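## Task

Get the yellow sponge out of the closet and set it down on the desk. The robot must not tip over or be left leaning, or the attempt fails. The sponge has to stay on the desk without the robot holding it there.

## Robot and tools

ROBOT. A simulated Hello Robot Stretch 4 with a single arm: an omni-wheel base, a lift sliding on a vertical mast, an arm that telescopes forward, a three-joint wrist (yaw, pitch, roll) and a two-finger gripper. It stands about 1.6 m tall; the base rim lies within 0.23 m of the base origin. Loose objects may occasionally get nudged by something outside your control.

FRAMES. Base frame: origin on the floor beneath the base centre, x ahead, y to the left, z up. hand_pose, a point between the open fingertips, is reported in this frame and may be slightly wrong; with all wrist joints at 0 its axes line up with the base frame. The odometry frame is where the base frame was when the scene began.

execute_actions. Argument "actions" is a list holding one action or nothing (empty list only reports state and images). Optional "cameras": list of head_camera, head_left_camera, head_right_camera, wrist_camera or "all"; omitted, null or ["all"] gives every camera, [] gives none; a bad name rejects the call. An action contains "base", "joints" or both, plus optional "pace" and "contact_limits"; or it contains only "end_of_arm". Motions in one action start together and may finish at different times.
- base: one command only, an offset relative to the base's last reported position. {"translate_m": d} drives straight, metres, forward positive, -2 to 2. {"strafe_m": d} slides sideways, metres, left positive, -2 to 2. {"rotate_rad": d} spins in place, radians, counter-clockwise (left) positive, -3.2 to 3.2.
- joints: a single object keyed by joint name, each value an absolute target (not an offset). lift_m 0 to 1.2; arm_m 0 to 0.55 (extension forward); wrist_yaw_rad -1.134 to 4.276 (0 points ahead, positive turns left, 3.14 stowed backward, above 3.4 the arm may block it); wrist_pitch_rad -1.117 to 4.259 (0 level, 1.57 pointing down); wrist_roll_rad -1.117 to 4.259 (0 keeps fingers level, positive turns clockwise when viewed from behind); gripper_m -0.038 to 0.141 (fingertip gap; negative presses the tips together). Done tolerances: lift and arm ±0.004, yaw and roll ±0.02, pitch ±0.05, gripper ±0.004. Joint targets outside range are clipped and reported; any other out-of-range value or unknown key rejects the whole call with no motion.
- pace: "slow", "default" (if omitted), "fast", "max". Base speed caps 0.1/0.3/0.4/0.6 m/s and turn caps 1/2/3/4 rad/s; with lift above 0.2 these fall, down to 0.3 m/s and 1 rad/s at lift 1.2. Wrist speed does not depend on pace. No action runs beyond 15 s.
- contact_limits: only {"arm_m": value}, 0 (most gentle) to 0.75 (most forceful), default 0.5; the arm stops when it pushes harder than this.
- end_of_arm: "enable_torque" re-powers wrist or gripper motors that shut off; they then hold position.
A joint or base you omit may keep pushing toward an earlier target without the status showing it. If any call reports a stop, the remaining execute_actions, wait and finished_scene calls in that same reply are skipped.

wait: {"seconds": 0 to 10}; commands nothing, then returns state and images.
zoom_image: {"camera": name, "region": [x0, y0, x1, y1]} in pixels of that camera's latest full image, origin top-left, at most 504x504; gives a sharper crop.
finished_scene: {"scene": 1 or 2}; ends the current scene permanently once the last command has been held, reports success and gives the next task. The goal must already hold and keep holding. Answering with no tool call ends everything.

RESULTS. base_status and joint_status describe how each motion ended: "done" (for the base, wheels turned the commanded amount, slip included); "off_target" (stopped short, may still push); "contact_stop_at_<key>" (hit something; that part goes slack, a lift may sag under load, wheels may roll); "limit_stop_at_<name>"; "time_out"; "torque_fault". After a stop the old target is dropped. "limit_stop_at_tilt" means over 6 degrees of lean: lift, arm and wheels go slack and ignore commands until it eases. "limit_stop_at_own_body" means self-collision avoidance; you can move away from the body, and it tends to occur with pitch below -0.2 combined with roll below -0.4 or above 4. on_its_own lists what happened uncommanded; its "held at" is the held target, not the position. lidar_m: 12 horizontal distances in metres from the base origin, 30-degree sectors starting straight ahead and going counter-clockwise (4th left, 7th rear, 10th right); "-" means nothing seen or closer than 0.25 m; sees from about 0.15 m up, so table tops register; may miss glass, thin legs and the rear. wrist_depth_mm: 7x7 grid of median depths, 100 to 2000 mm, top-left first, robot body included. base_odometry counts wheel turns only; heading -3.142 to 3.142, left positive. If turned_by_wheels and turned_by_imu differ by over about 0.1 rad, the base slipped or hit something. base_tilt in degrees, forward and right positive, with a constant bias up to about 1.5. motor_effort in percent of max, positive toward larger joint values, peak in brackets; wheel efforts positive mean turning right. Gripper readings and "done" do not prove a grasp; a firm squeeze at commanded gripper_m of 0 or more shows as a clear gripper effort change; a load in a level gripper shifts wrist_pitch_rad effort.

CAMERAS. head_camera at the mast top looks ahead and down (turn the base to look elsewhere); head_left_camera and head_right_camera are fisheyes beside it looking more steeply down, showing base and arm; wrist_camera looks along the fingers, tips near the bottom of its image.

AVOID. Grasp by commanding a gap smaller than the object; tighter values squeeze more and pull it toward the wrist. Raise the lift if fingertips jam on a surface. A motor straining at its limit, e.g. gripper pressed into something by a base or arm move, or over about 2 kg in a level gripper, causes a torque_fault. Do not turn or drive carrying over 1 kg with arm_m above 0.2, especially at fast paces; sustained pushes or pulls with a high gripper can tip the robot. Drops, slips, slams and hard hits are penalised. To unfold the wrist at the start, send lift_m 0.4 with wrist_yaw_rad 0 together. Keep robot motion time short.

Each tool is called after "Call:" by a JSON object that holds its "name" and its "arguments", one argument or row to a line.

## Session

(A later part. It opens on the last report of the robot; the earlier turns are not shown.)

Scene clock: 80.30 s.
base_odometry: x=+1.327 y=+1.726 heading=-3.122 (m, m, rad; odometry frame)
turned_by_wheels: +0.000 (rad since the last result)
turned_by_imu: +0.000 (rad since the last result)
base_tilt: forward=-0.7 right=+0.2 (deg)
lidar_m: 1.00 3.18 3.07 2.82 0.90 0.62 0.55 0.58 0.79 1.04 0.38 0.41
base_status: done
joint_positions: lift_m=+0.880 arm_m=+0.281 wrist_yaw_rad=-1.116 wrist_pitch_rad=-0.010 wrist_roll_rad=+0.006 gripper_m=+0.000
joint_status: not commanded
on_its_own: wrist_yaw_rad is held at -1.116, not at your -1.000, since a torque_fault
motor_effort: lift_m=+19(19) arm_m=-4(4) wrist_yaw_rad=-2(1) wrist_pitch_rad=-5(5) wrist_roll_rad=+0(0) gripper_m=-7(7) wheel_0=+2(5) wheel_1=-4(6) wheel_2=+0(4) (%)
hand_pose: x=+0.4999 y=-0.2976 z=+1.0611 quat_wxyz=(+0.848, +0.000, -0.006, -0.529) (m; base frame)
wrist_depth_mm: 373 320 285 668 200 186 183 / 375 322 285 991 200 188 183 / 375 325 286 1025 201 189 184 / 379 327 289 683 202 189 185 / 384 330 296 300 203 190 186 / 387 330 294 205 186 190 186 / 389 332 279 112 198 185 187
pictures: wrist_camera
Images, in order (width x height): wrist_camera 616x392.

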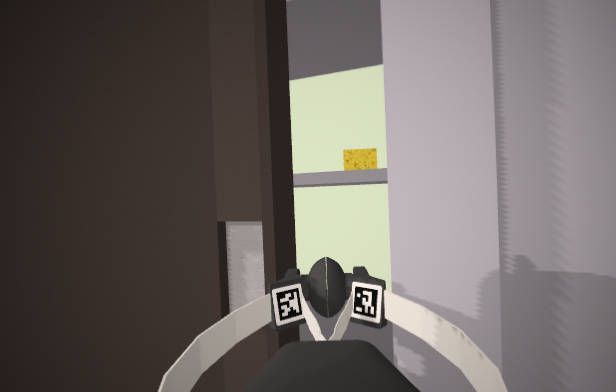

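Call:
{"name": "execute_actions", "arguments": {
  "actions": [
    {"base":{"strafe_m":-0.09},"joints":{"arm_m":0.325},"pace":"slow"}
  ],
  "cameras": ["wrist_camera"]
}}

Call:
{"name": "execute_actions", "arguments": {
  "actions": [
    {"joints":{"arm_m":0.55},"pace":"slow"}
  ],
  "cameras": ["wrist_camera","head_right_camera"]
}}

Scene clock: 86.17 s.
base_odometry: x=+1.325 y=+1.816 heading=-3.121 (m, m, rad; odometry frame)
turned_by_wheels: +0.001 (rad since the last result)
turned_by_imu: +0.003 (rad since the last result)
base_tilt: forward=-0.7 right=+0.2 (deg)
lidar_m: 0.79 3.19 3.18 2.88 0.87 0.61 0.56 0.55 0.79 0.96 0.34 0.32
base_status: done
joint_positions: lift_m=+0.880 arm_m=+0.325 wrist_yaw_rad=-1.104 wrist_pitch_rad=-0.010 wrist_roll_rad=+0.006 gripper_m=+0.000
joint_status: all done
on_its_own: wrist_yaw_rad is held at -1.116, not at your -1.000, since a torque_fault; wrist_yaw_rad is at rest, and its effort (-36) is outside its rest range (-13 to +13)
motor_effort: lift_m=+19(19) arm_m=+1(7) wrist_yaw_rad=-36(35) wrist_pitch_rad=-5(4) wrist_roll_rad=-1(2) gripper_m=-11(9) wheel_0=+11(14) wheel_1=-1(7) wheel_2=+8(9) (%)
hand_pose: x=+0.5475 y=-0.2970 z=+1.0611 quat_wxyz=(+0.851, +0.000, -0.006, -0.524) (m; base frame)
wrist_depth_mm: 235 200 182 715 732 109 - / 236 200 182 946 842 116 - / 237 203 183 976 842 116 - / 240 204 184 946 866 116 - / 241 206 189 960 878 116 - / 243 206 185 193 189 117 - / 247 208 181 112 569 109 -
pictures: wrist_camera
Images, in order (width x height): wrist_camera 616x392.

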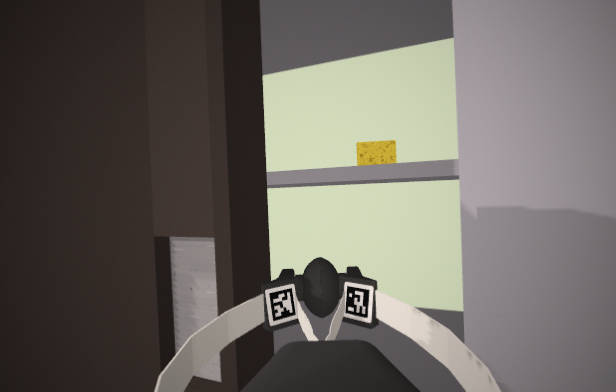

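Scene clock: 89.70 s.
base_odometry: x=+1.325 y=+1.816 heading=-3.122 (m, m, rad; odometry frame)
turned_by_wheels: -0.002 (rad since the last result)
turned_by_imu: -0.001 (rad since the last result)
base_tilt: forward=-0.7 right=+0.2 (deg)
lidar_m: 0.78 3.22 3.19 2.93 0.88 0.60 0.53 0.55 0.77 0.95 0.37 0.31
base_status: not commanded
joint_positions: lift_m=+0.880 arm_m=+0.549 wrist_yaw_rad=-1.119 wrist_pitch_rad=-0.010 wrist_roll_rad=+0.006 gripper_m=+0.000
joint_status: all done
on_its_own: wrist_yaw_rad is held at -1.116, not at your -1.000, since a torque_fault
motor_effort: lift_m=+19(19) arm_m=+5(9) wrist_yaw_rad=+8(39) wrist_pitch_rad=-6(5) wrist_roll_rad=-2(0) gripper_m=-8(8) wheel_0=+3(11) wheel_1=-1(1) wheel_2=-2(8) (%)
hand_pose: x=+0.7670 y=-0.2977 z=+1.0611 quat_wxyz=(+0.847, +0.000, -0.006, -0.531) (m; base frame)
wrist_depth_mm: 189 164 154 715 732 741 691 / 190 164 153 891 831 768 699 / 192 166 154 946 842 549 585 / 193 167 155 904 842 750 707 / 195 173 157 931 842 768 707 / 196 175 163 196 188 750 715 / 197 175 153 112 580 500 549
pictures: head_right_camera, wrist_camera
Images, in order (width x height): head_right_camera 420x672, wrist_camera 616x392.

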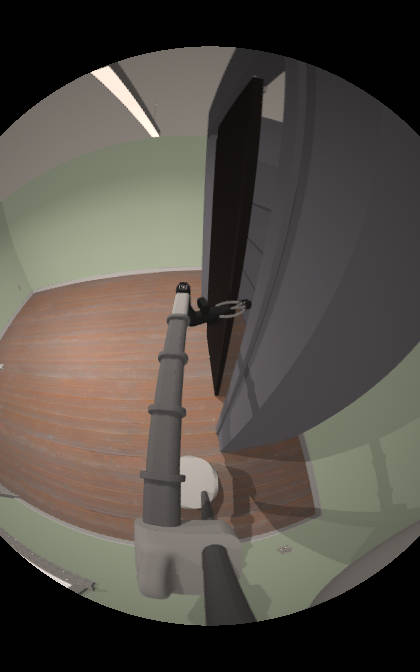

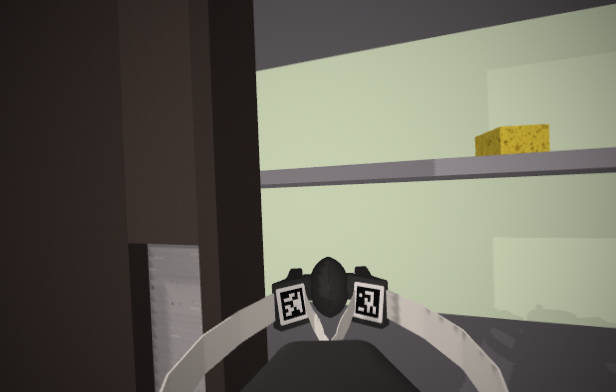

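Works. Drive forward to open more.

Call:
{"name": "execute_actions", "arguments": {
  "actions": [
    {"base":{"translate_m":0.35},"pace":"slow"}
  ],
  "cameras": ["wrist_camera","head_right_camera"]
}}

Scene clock: 95.33 s.
base_odometry: x=+0.975 y=+1.809 heading=-3.122 (m, m, rad; odometry frame)
turned_by_wheels: +0.000 (rad since the last result)
turned_by_imu: +0.000 (rad since the last result)
base_tilt: forward=-0.7 right=+0.2 (deg)
lidar_m: 0.77 2.82 3.66 2.97 1.39 0.96 0.90 0.93 0.25 - 0.54 0.72
base_status: done
joint_positions: lift_m=+0.880 arm_m=+0.549 wrist_yaw_rad=-1.120 wrist_pitch_rad=-0.010 wrist_roll_rad=+0.006 gripper_m=+0.000
joint_status: not commanded
on_its_own: wrist_yaw_rad is held at -1.116, not at your -1.000, since a torque_fault
motor_effort: lift_m=+19(18) arm_m=+6(5) wrist_yaw_rad=+11(25) wrist_pitch_rad=-5(5) wrist_roll_rad=-1(1) gripper_m=-7(9) wheel_0=+3(10) wheel_1=+3(5) wheel_2=-5(14) (%)
hand_pose: x=+0.7668 y=-0.2977 z=+1.0611 quat_wxyz=(+0.847, +0.000, -0.006, -0.531) (m; base frame)
wrist_depth_mm: 134 119 627 715 732 707 661 / 135 119 878 878 798 732 676 / 137 120 931 891 798 723 654 / 137 121 466 866 798 732 676 / 141 122 146 904 809 732 676 / 143 136 145 196 188 723 676 / 144 137 142 112 569 500 549
pictures: head_right_camera, wrist_camera
Images, in order (width x height): head_right_camera 420x672, wrist_camera 616x392.

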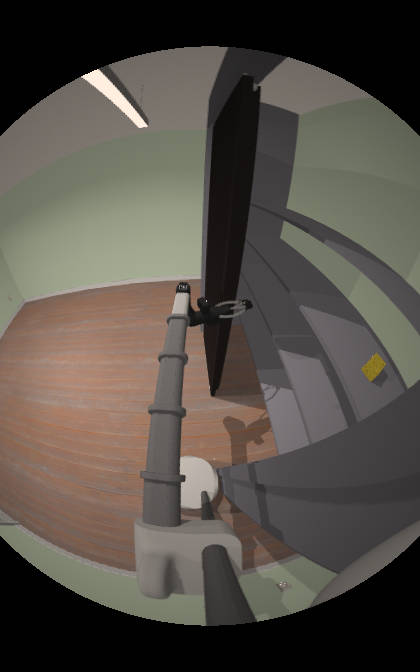

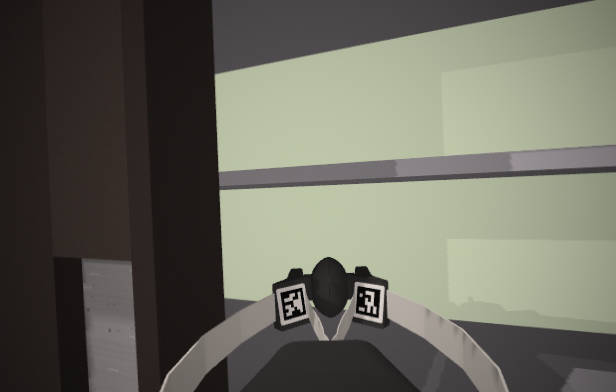

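Call:
{"name": "execute_actions", "arguments": {
  "actions": [
    {"base":{"strafe_m":0.2}}
  ],
  "cameras": []
}}

Call:
{"name": "execute_actions", "arguments": {
  "actions": [
    {"base":{"translate_m":0.39},"joints":{"arm_m":0,"lift_m":1.01,"gripper_m":0.13}}
  ],
  "cameras": []
}}

Call:
{"name": "execute_actions", "arguments": {
  "actions": [
    {"base":{"rotate_rad":-1.57},"joints":{"wrist_yaw_rad":0}}
  ],
  "cameras": ["wrist_camera","head_camera"]
}}

Scene clock: 100.17 s.
base_odometry: x=+0.979 y=+1.609 heading=-3.122 (m, m, rad; odometry frame)
turned_by_wheels: +0.000 (rad since the last result)
turned_by_imu: +0.000 (rad since the last result)
base_tilt: forward=-0.6 right=+0.2 (deg)
lidar_m: 1.25 2.80 3.62 2.73 1.45 0.95 0.91 0.94 1.20 0.36 0.42 0.83
base_status: done
joint_positions: lift_m=+0.880 arm_m=+0.549 wrist_yaw_rad=-1.116 wrist_pitch_rad=-0.010 wrist_roll_rad=+0.006 gripper_m=+0.000
joint_status: not commanded
on_its_own: wrist_yaw_rad is held at -1.116, not at your -1.000, since a torque_fault
motor_effort: lift_m=+19(19) arm_m=+4(5) wrist_yaw_rad=+0(68) wrist_pitch_rad=-6(6) wrist_roll_rad=-2(0) gripper_m=-6(10) wheel_0=-2(21) wheel_1=+1(8) wheel_2=+2(10) (%)
hand_pose: x=+0.7681 y=-0.2976 z=+1.0611 quat_wxyz=(+0.848, +0.000, -0.006, -0.530) (m; base frame)
wrist_depth_mm: 452 394 347 307 676 741 759 / 455 399 347 310 946 917 842 / 462 397 347 314 991 931 842 / 462 402 349 315 960 904 854 / 466 404 351 317 991 917 854 / 473 404 353 204 186 798 798 / 473 410 343 112 603 559 549
pictures: none
No camera images: the call's "cameras" was empty. Leave "cameras" out to get every camera's image.

Scene clock: 102.97 s.
base_odometry: x=+0.589 y=+1.602 heading=-3.122 (m, m, rad; odometry frame)
turned_by_wheels: +0.000 (rad since the last result)
turned_by_imu: +0.000 (rad since the last result)
base_tilt: forward=-0.7 right=+0.3 (deg)
lidar_m: 1.10 2.45 3.13 2.80 2.11 1.39 1.31 0.62 0.47 0.68 0.54 0.50
base_status: done
joint_positions: lift_m=+1.010 arm_m=+0.001 wrist_yaw_rad=-1.116 wrist_pitch_rad=-0.010 wrist_roll_rad=+0.006 gripper_m=+0.130
joint_status: all done
on_its_own: wrist_yaw_rad is held at -1.116, not at your -1.000, since a torque_fault
motor_effort: lift_m=+22(22) arm_m=-4(6) wrist_yaw_rad=-1(1) wrist_pitch_rad=-6(5) wrist_roll_rad=+0(1) gripper_m=+0(3) wheel_0=+1(5) wheel_1=+3(7) wheel_2=+1(12) (%)
hand_pose: x=+0.2199 y=-0.2976 z=+1.1908 quat_wxyz=(+0.848, +0.000, -0.006, -0.530) (m; base frame)
wrist_depth_mm: 477 413 384 1118 1025 904 842 / 480 413 384 809 741 683 699 / 477 415 384 1118 1008 917 854 / 480 415 387 1118 1025 931 854 / 488 418 389 976 891 640 621 / 492 421 200 1118 1008 891 866 / 496 427 394 112 866 798 798
pictures: none
No camera images: the call's "cameras" was empty. Leave "cameras" out to get every camera's image.

Scene clock: 105.27 s.
base_odometry: x=+0.589 y=+1.602 heading=+1.592 (m, m, rad; odometry frame)
turned_by_wheels: -1.569 (rad since the last result)
turned_by_imu: -1.601 (rad since the last result)
base_tilt: forward=-0.7 right=+0.3 (deg)
lidar_m: 0.68 0.53 0.50 1.12 2.43 3.15 3.67 2.14 1.37 1.31 0.61 0.44
base_status: done
joint_positions: lift_m=+1.010 arm_m=+0.001 wrist_yaw_rad=+0.000 wrist_pitch_rad=-0.010 wrist_roll_rad=+0.006 gripper_m=+0.130
joint_status: all done
motor_effort: lift_m=+21(22) arm_m=-4(4) wrist_yaw_rad=+0(8) wrist_pitch_rad=-6(6) wrist_roll_rad=-1(1) gripper_m=-2(0) wheel_0=+2(4) wheel_1=+3(8) wheel_2=+3(11) (%)
hand_pose: x=+0.4601 y=-0.0875 z=+1.1909 quat_wxyz=(+1.000, +0.003, -0.005, +0.000) (m; base frame)
wrist_depth_mm: 878 904 904 917 798 508 274 / 574 597 615 647 668 554 277 / 878 891 904 904 917 559 279 / 891 891 917 917 917 574 349 / 741 691 654 609 668 508 355 / 878 904 200 904 891 484 357 / 878 842 891 112 854 585 362
pictures: head_camera, wrist_camera
Images, in order (width x height): head_camera 420x560, wrist_camera 616x392.

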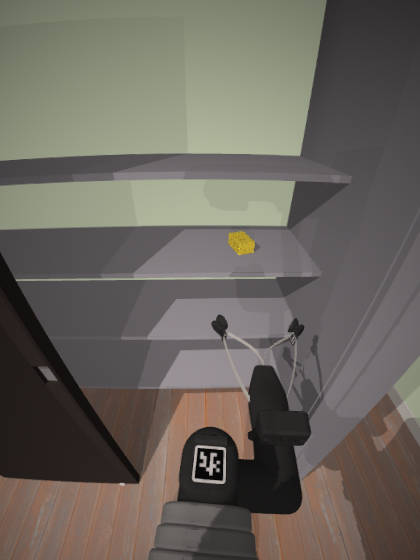

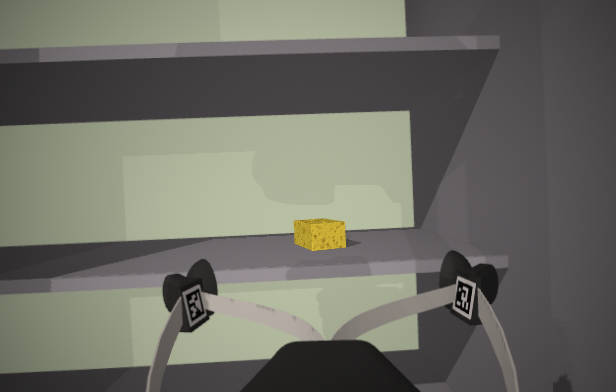

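Call:
{"name": "execute_actions", "arguments": {
  "actions": [
    {"joints":{"arm_m":0.43,"lift_m":0.995}}
  ],
  "cameras": ["wrist_camera"]
}}

Scene clock: 109.50 s.
base_odometry: x=+0.589 y=+1.602 heading=+1.592 (m, m, rad; odometry frame)
turned_by_wheels: +0.000 (rad since the last result)
turned_by_imu: +0.001 (rad since the last result)
base_tilt: forward=-0.7 right=+0.2 (deg)
lidar_m: 0.68 0.54 0.47 1.14 2.41 3.11 3.66 2.13 1.41 1.31 0.58 0.46
base_status: not commanded
joint_positions: lift_m=+0.995 arm_m=+0.429 wrist_yaw_rad=+0.000 wrist_pitch_rad=-0.010 wrist_roll_rad=+0.006 gripper_m=+0.130
joint_status: all done
motor_effort: lift_m=+13(20) arm_m=+5(5) wrist_yaw_rad=-3(0) wrist_pitch_rad=-4(6) wrist_roll_rad=-1(1) gripper_m=-1(0) wheel_0=+1(1) wheel_1=+3(3) wheel_2=+4(4) (%)
hand_pose: x=+0.8886 y=-0.0874 z=+1.1766 quat_wxyz=(+1.000, +0.003, -0.005, +0.000) (m; base frame)
wrist_depth_mm: 421 436 445 455 469 442 338 / 462 466 469 477 484 484 342 / 462 466 477 480 484 492 345 / 462 469 477 480 484 484 349 / 466 473 469 238 484 436 338 / 293 278 200 187 200 211 241 / 190 176 183 112 175 162 167
pictures: wrist_camera
Images, in order (width x height): wrist_camera 616x392.

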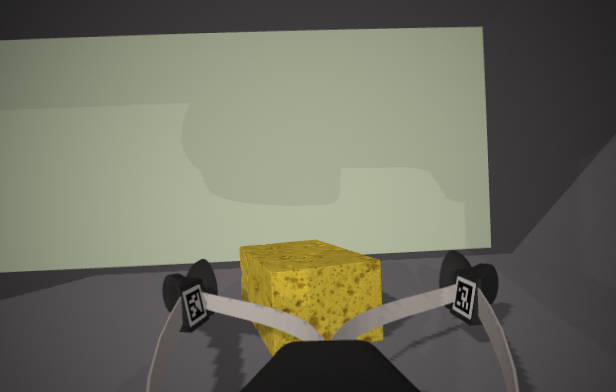

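Call:
{"name": "execute_actions", "arguments": {
  "actions": [
    {"joints":{"gripper_m":0.03}}
  ],
  "cameras": []
}}

Call:
{"name": "execute_actions", "arguments": {
  "actions": [
    {"joints":{"lift_m":1.03}}
  ],
  "cameras": []
}}

Call:
{"name": "execute_actions", "arguments": {
  "actions": [
    {"joints":{"arm_m":0.0},"base":{"translate_m":-0.3}}
  ],
  "cameras": []
}}

Call:
{"name": "execute_actions", "arguments": {
  "actions": [
    {"base":{"rotate_rad":3.14}}
  ],
  "cameras": ["wrist_camera","head_camera"]
}}

Scene clock: 113.43 s.
base_odometry: x=+0.589 y=+1.602 heading=+1.592 (m, m, rad; odometry frame)
turned_by_wheels: +0.000 (rad since the last result)
turned_by_imu: +0.001 (rad since the last result)
base_tilt: forward=-0.7 right=+0.2 (deg)
lidar_m: 0.67 0.52 0.50 1.10 2.44 3.10 3.67 2.12 1.40 1.32 0.59 0.44
base_status: not commanded
joint_positions: lift_m=+0.995 arm_m=+0.429 wrist_yaw_rad=+0.000 wrist_pitch_rad=-0.010 wrist_roll_rad=+0.006 gripper_m=+0.030
joint_status: all done
motor_effort: lift_m=+13(13) arm_m=+5(5) wrist_yaw_rad=-1(1) wrist_pitch_rad=-6(6) wrist_roll_rad=+1(0) gripper_m=-16(16) wheel_0=+2(1) wheel_1=+3(3) wheel_2=+4(4) (%)
hand_pose: x=+0.8886 y=-0.0874 z=+1.1766 quat_wxyz=(+1.000, +0.003, -0.005, +0.000) (m; base frame)
wrist_depth_mm: 418 433 445 459 466 439 338 / 462 466 473 477 480 488 342 / 462 466 473 480 484 484 345 / 462 469 473 480 484 488 349 / 466 466 469 237 469 436 336 / 291 283 193 185 187 224 242 / 190 175 182 112 173 161 167
pictures: none
No camera images: the call's "cameras" was empty. Leave "cameras" out to get every camera's image.

Scene clock: 114.40 s.
base_odometry: x=+0.589 y=+1.602 heading=+1.592 (m, m, rad; odometry frame)
turned_by_wheels: +0.000 (rad since the last result)
turned_by_imu: +0.000 (rad since the last result)
base_tilt: forward=-0.6 right=+0.2 (deg)
lidar_m: 0.65 0.54 0.48 1.16 2.44 3.13 3.68 2.15 1.41 1.31 0.60 0.45
base_status: not commanded
joint_positions: lift_m=+1.030 arm_m=+0.429 wrist_yaw_rad=+0.000 wrist_pitch_rad=-0.010 wrist_roll_rad=+0.006 gripper_m=+0.030
joint_status: all done
motor_effort: lift_m=+22(23) arm_m=+5(5) wrist_yaw_rad=-2(2) wrist_pitch_rad=-5(6) wrist_roll_rad=+0(0) gripper_m=-16(16) wheel_0=+2(2) wheel_1=+3(3) wheel_2=+4(4) (%)
hand_pose: x=+0.8886 y=-0.0874 z=+1.2108 quat_wxyz=(+1.000, +0.003, -0.005, +0.000) (m; base frame)
wrist_depth_mm: 349 359 368 379 387 392 338 / 462 469 473 477 480 484 342 / 459 466 473 480 477 484 345 / 466 469 477 477 484 488 347 / 462 469 480 238 488 488 353 / 407 399 192 185 188 317 324 / 266 246 256 112 244 226 234
pictures: none
No camera images: the call's "cameras" was empty. Leave "cameras" out to get every camera's image.

Scene clock: 116.87 s.
base_odometry: x=+0.595 y=+1.302 heading=+1.592 (m, m, rad; odometry frame)
turned_by_wheels: +0.000 (rad since the last result)
turned_by_imu: +0.001 (rad since the last result)
base_tilt: forward=-0.7 right=+0.2 (deg)
lidar_m: 0.98 0.74 0.92 2.34 2.42 3.06 3.37 2.13 1.46 1.30 1.37 0.73
base_status: done
joint_positions: lift_m=+1.030 arm_m=+0.001 wrist_yaw_rad=+0.000 wrist_pitch_rad=-0.010 wrist_roll_rad=+0.006 gripper_m=+0.030
joint_status: all done
motor_effort: lift_m=+22(22) arm_m=-4(6) wrist_yaw_rad=-1(2) wrist_pitch_rad=-7(6) wrist_roll_rad=-1(0) gripper_m=-17(17) wheel_0=-2(11) wheel_1=-3(6) wheel_2=+2(13) (%)
hand_pose: x=+0.4602 y=-0.0875 z=+1.2107 quat_wxyz=(+1.000, +0.003, -0.005, +0.000) (m; base frame)
wrist_depth_mm: 1182 1182 1182 1205 1098 469 477 / 1182 1182 1182 1205 991 477 480 / 976 1060 1118 1205 1042 473 480 / 1182 1205 1205 1205 1160 477 484 / 1138 1078 1229 236 854 462 484 / 1182 1205 192 185 187 462 480 / 960 891 931 112 891 477 484
pictures: none
No camera images: the call's "cameras" was empty. Leave "cameras" out to get every camera's image.

Scene clock: 120.23 s.
base_odometry: x=+0.595 y=+1.302 heading=-1.552 (m, m, rad; odometry frame)
turned_by_wheels: +3.139 (rad since the last result)
turned_by_imu: +3.205 (rad since the last result)
base_tilt: forward=-0.6 right=+0.2 (deg)
lidar_m: 2.51 2.11 1.40 1.29 1.38 0.73 0.99 0.77 0.91 2.36 2.41 3.11
base_status: done
joint_positions: lift_m=+1.030 arm_m=+0.001 wrist_yaw_rad=+0.000 wrist_pitch_rad=-0.010 wrist_roll_rad=+0.006 gripper_m=+0.030
joint_status: not commanded
motor_effort: lift_m=+21(22) arm_m=-4(4) wrist_yaw_rad=-2(1) wrist_pitch_rad=-6(7) wrist_roll_rad=+0(1) gripper_m=-18(19) wheel_0=-3(8) wheel_1=-4(6) wheel_2=-2(11) (%)
hand_pose: x=+0.4602 y=-0.0874 z=+1.2108 quat_wxyz=(+1.000, +0.003, -0.005, +0.000) (m; base frame)
wrist_depth_mm: - - - - - - - / - - - - - - - / - - - - - - - / - - - - - - - / - - - 237 - - - / - - 193 185 187 - - / - - - 112 - - -
pictures: head_camera, wrist_camera
Images, in order (width x height): head_camera 420x560, wrist_camera 616x392.

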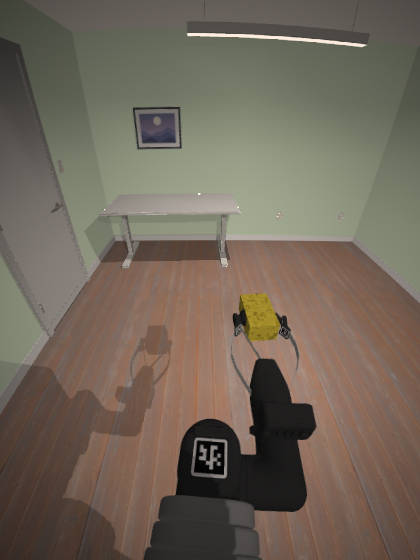

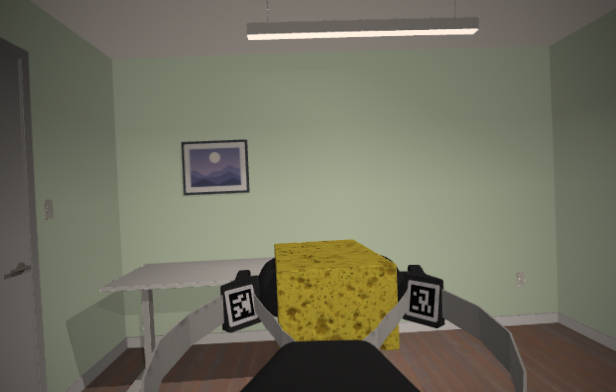

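Call:
{"name": "execute_actions", "arguments": {
  "actions": [
    {"base":{"strafe_m":0.5}}
  ],
  "cameras": []
}}

Call:
{"name": "execute_actions", "arguments": {
  "actions": [
    {"base":{"translate_m":1.9}}
  ],
  "cameras": ["head_camera","head_left_camera"]
}}

Scene clock: 125.27 s.
base_odometry: x=+1.095 y=+1.311 heading=-1.552 (m, m, rad; odometry frame)
turned_by_wheels: +0.000 (rad since the last result)
turned_by_imu: +0.003 (rad since the last result)
base_tilt: forward=-0.7 right=+0.2 (deg)
lidar_m: 2.45 1.35 0.86 0.81 0.88 1.12 0.68 0.71 1.11 2.88 2.93 3.52
base_status: done
joint_positions: lift_m=+1.030 arm_m=+0.001 wrist_yaw_rad=+0.000 wrist_pitch_rad=-0.010 wrist_roll_rad=+0.006 gripper_m=+0.030
joint_status: not commanded
motor_effort: lift_m=+20(21) arm_m=-4(4) wrist_yaw_rad=-2(2) wrist_pitch_rad=-6(6) wrist_roll_rad=+0(1) gripper_m=-19(17) wheel_0=-2(14) wheel_1=+2(10) wheel_2=+0(2) (%)
hand_pose: x=+0.4602 y=-0.0874 z=+1.2108 quat_wxyz=(+1.000, +0.003, -0.005, +0.000) (m; base frame)
wrist_depth_mm: 1464 - - - - - - / 1430 - - - - - - / 1430 - - - - - - / 1464 - - - - - - / 1430 - - 237 - - - / 1397 - 193 186 188 - - / 1366 1863 - 112 - - -
pictures: none
No camera images: the call's "cameras" was empty. Leave "cameras" out to get every camera's image.

Scene clock: 133.10 s.
base_odometry: x=+1.131 y=-0.589 heading=-1.552 (m, m, rad; odometry frame)
turned_by_wheels: +0.000 (rad since the last result)
turned_by_imu: -0.001 (rad since the last result)
base_tilt: forward=-0.7 right=+0.2 (deg)
lidar_m: 0.57 0.57 0.76 0.96 1.00 1.36 2.61 2.72 2.94 2.70 2.17 0.63
base_status: done
joint_positions: lift_m=+1.030 arm_m=+0.001 wrist_yaw_rad=+0.000 wrist_pitch_rad=-0.010 wrist_roll_rad=+0.006 gripper_m=+0.030
joint_status: not commanded
motor_effort: lift_m=+20(21) arm_m=-4(4) wrist_yaw_rad=-2(1) wrist_pitch_rad=-7(7) wrist_roll_rad=-1(2) gripper_m=-19(17) wheel_0=+2(5) wheel_1=+2(6) wheel_2=-1(14) (%)
hand_pose: x=+0.4602 y=-0.0874 z=+1.2108 quat_wxyz=(+1.000, +0.003, -0.005, +0.000) (m; base frame)
wrist_depth_mm: 1205 1182 1182 1205 1205 1205 1229 / 1182 1182 1160 1182 1182 1229 1229 / 1182 1160 1182 1182 1205 1229 1229 / 1182 1182 1182 1205 1205 1205 1255 / 1182 1182 1229 238 1229 1255 1255 / 1182 1205 192 185 188 1229 1229 / 1182 1205 1182 112 1138 1042 1255
pictures: head_camera, head_left_camera
Images, in order (width x height): head_camera 420x560, head_left_camera 420x672.

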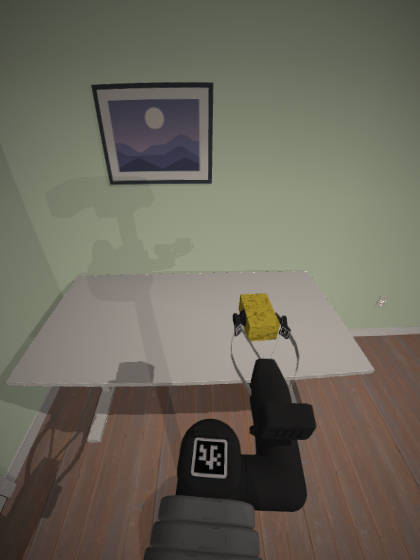

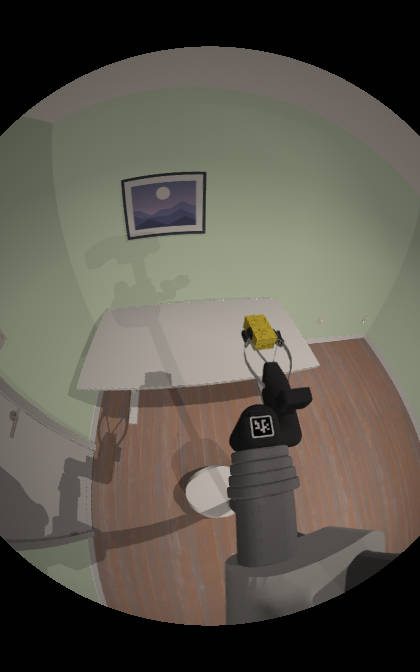

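Call:
{"name": "execute_actions", "arguments": {
  "actions": [
    {"joints":{"arm_m":0.35,"lift_m":0.68}}
  ],
  "cameras": ["wrist_camera"]
}}

Call:
{"name": "execute_actions", "arguments": {
  "actions": [
    {"joints":{"lift_m":0.55},"pace":"slow"}
  ],
  "cameras": ["wrist_camera"]
}}

Scene clock: 137.20 s.
base_odometry: x=+1.131 y=-0.589 heading=-1.552 (m, m, rad; odometry frame)
turned_by_wheels: +0.000 (rad since the last result)
turned_by_imu: +0.001 (rad since the last result)
base_tilt: forward=-0.7 right=+0.2 (deg)
lidar_m: 0.56 0.56 0.75 0.95 1.01 1.35 2.61 2.75 2.91 2.70 2.18 0.63
base_status: not commanded
joint_positions: lift_m=+0.680 arm_m=+0.349 wrist_yaw_rad=+0.000 wrist_pitch_rad=-0.010 wrist_roll_rad=+0.006 gripper_m=+0.030
joint_status: all done
motor_effort: lift_m=+13(20) arm_m=+5(1) wrist_yaw_rad=-2(2) wrist_pitch_rad=-6(7) wrist_roll_rad=-1(0) gripper_m=-18(18) wheel_0=+1(2) wheel_1=+2(1) wheel_2=-1(1) (%)
hand_pose: x=+0.8086 y=-0.0874 z=+0.8615 quat_wxyz=(+1.000, +0.003, -0.005, +0.000) (m; base frame)
wrist_depth_mm: 809 809 820 842 854 866 866 / 831 831 842 842 854 854 866 / 831 831 854 842 842 866 891 / 831 842 831 854 842 866 878 / 820 842 842 238 866 854 866 / 668 647 193 185 188 517 549 / 436 399 415 112 397 366 379
pictures: wrist_camera
Images, in order (width x height): wrist_camera 616x392.

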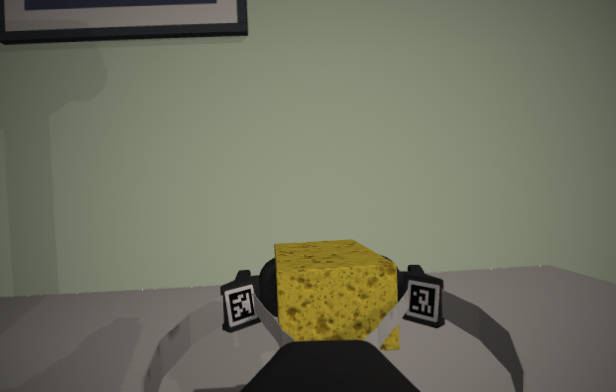

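Scene clock: 139.00 s.
base_odometry: x=+1.131 y=-0.589 heading=-1.552 (m, m, rad; odometry frame)
turned_by_wheels: +0.000 (rad since the last result)
turned_by_imu: +0.000 (rad since the last result)
base_tilt: forward=-0.7 right=+0.2 (deg)
lidar_m: 0.57 0.57 0.72 0.96 1.02 1.34 2.64 2.73 2.88 2.70 2.20 0.62
base_status: not commanded
joint_positions: lift_m=+0.584 arm_m=+0.349 wrist_yaw_rad=+0.000 wrist_pitch_rad=-0.019 wrist_roll_rad=+0.008 gripper_m=+0.030
joint_status: lift_m contact_stop (moved -0.096 of -0.130)
on_its_own: lift_m is slack since a contact_stop (your +0.550 is given up)
motor_effort: lift_m=+13(13) arm_m=+4(5) wrist_yaw_rad=-3(4) wrist_pitch_rad=+21(50) wrist_roll_rad=-5(12) gripper_m=-19(20) wheel_0=+1(2) wheel_1=-1(2) wheel_2=-2(2) (%)
hand_pose: x=+0.8088 y=-0.0873 z=+0.7681 quat_wxyz=(+1.000, +0.004, -0.010, +0.000) (m; base frame)
wrist_depth_mm: 842 831 854 854 866 878 866 / 820 842 842 854 854 854 878 / 831 831 854 854 854 866 866 / 842 820 831 842 854 854 878 / 831 831 759 238 647 621 591 / 382 370 192 185 187 290 315 / 242 224 232 112 221 205 213
pictures: wrist_camera
Images, in order (width x height): wrist_camera 616x392.

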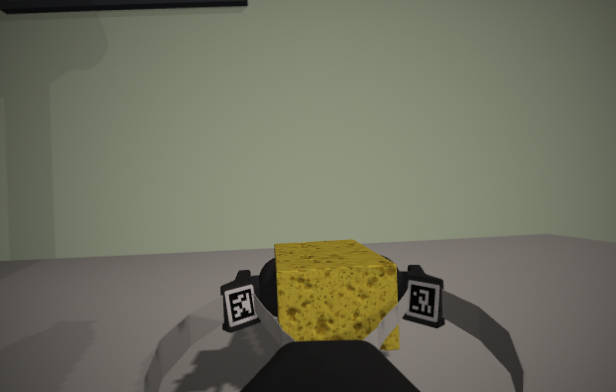

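Call:
{"name": "execute_actions", "arguments": {
  "actions": [
    {"joints":{"gripper_m":0.13,"lift_m":0.595}}
  ],
  "cameras": []
}}

Call:
{"name": "execute_actions", "arguments": {
  "actions": [
    {"joints":{"arm_m":0.1}}
  ],
  "cameras": ["wrist_camera"]
}}

Call:
{"name": "finished_scene", "arguments": {
  "scene": 1
}}

Scene clock: 142.47 s.
base_odometry: x=+1.131 y=-0.589 heading=-1.552 (m, m, rad; odometry frame)
turned_by_wheels: +0.000 (rad since the last result)
turned_by_imu: +0.001 (rad since the last result)
base_tilt: forward=-0.6 right=+0.2 (deg)
lidar_m: 0.57 0.57 0.73 0.98 1.02 1.34 2.62 2.72 2.89 2.71 2.18 0.64
base_status: not commanded
joint_positions: lift_m=+0.595 arm_m=+0.349 wrist_yaw_rad=+0.000 wrist_pitch_rad=-0.010 wrist_roll_rad=+0.006 gripper_m=+0.130
joint_status: all done
motor_effort: lift_m=+22(20) arm_m=+4(4) wrist_yaw_rad=-3(3) wrist_pitch_rad=-5(10) wrist_roll_rad=-1(3) gripper_m=+0(15) wheel_0=+1(0) wheel_1=-1(1) wheel_2=-2(1) (%)
hand_pose: x=+0.8088 y=-0.0873 z=+0.7758 quat_wxyz=(+1.000, +0.003, -0.005, +0.000) (m; base frame)
wrist_depth_mm: 820 842 831 854 842 854 866 / 820 831 842 842 866 854 866 / 831 831 842 842 842 866 866 / 831 842 842 854 854 878 866 / 820 732 691 640 603 564 539 / 370 355 202 194 209 263 304 / 240 223 232 112 206 206 211
pictures: none
No camera images: the call's "cameras" was empty. Leave "cameras" out to get every camera's image.

Scene clock: 144.33 s.
base_odometry: x=+1.131 y=-0.589 heading=-1.552 (m, m, rad; odometry frame)
turned_by_wheels: +0.000 (rad since the last result)
turned_by_imu: +0.000 (rad since the last result)
base_tilt: forward=-0.6 right=+0.2 (deg)
lidar_m: 0.57 0.55 0.76 0.98 1.00 1.33 2.60 2.72 2.91 2.71 2.17 0.63
base_status: not commanded
joint_positions: lift_m=+0.595 arm_m=+0.101 wrist_yaw_rad=+0.000 wrist_pitch_rad=-0.010 wrist_roll_rad=+0.006 gripper_m=+0.130
joint_status: all done
motor_effort: lift_m=+22(22) arm_m=-4(2) wrist_yaw_rad=-1(2) wrist_pitch_rad=-5(5) wrist_roll_rad=+0(0) gripper_m=-2(1) wheel_0=+1(1) wheel_1=-1(1) wheel_2=-2(2) (%)
hand_pose: x=+0.5602 y=-0.0874 z=+0.7758 quat_wxyz=(+1.000, +0.003, -0.005, +0.000) (m; base frame)
wrist_depth_mm: 1078 1060 1060 1098 1118 1138 1138 / 1060 1078 1078 1098 1098 1138 1160 / 1060 1078 1098 1098 1118 1138 1138 / 1078 1060 1078 1118 1118 1138 1138 / 788 741 699 480 597 569 549 / 373 359 201 336 278 279 306 / 260 264 268 112 278 723 661
pictures: wrist_camera
Images, in order (width x height): wrist_camera 616x392.

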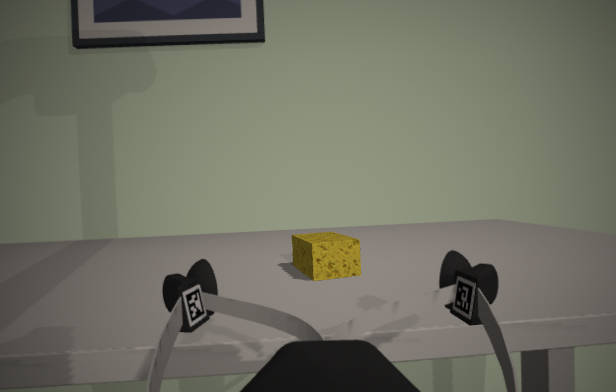

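The scene is finished: the task was done.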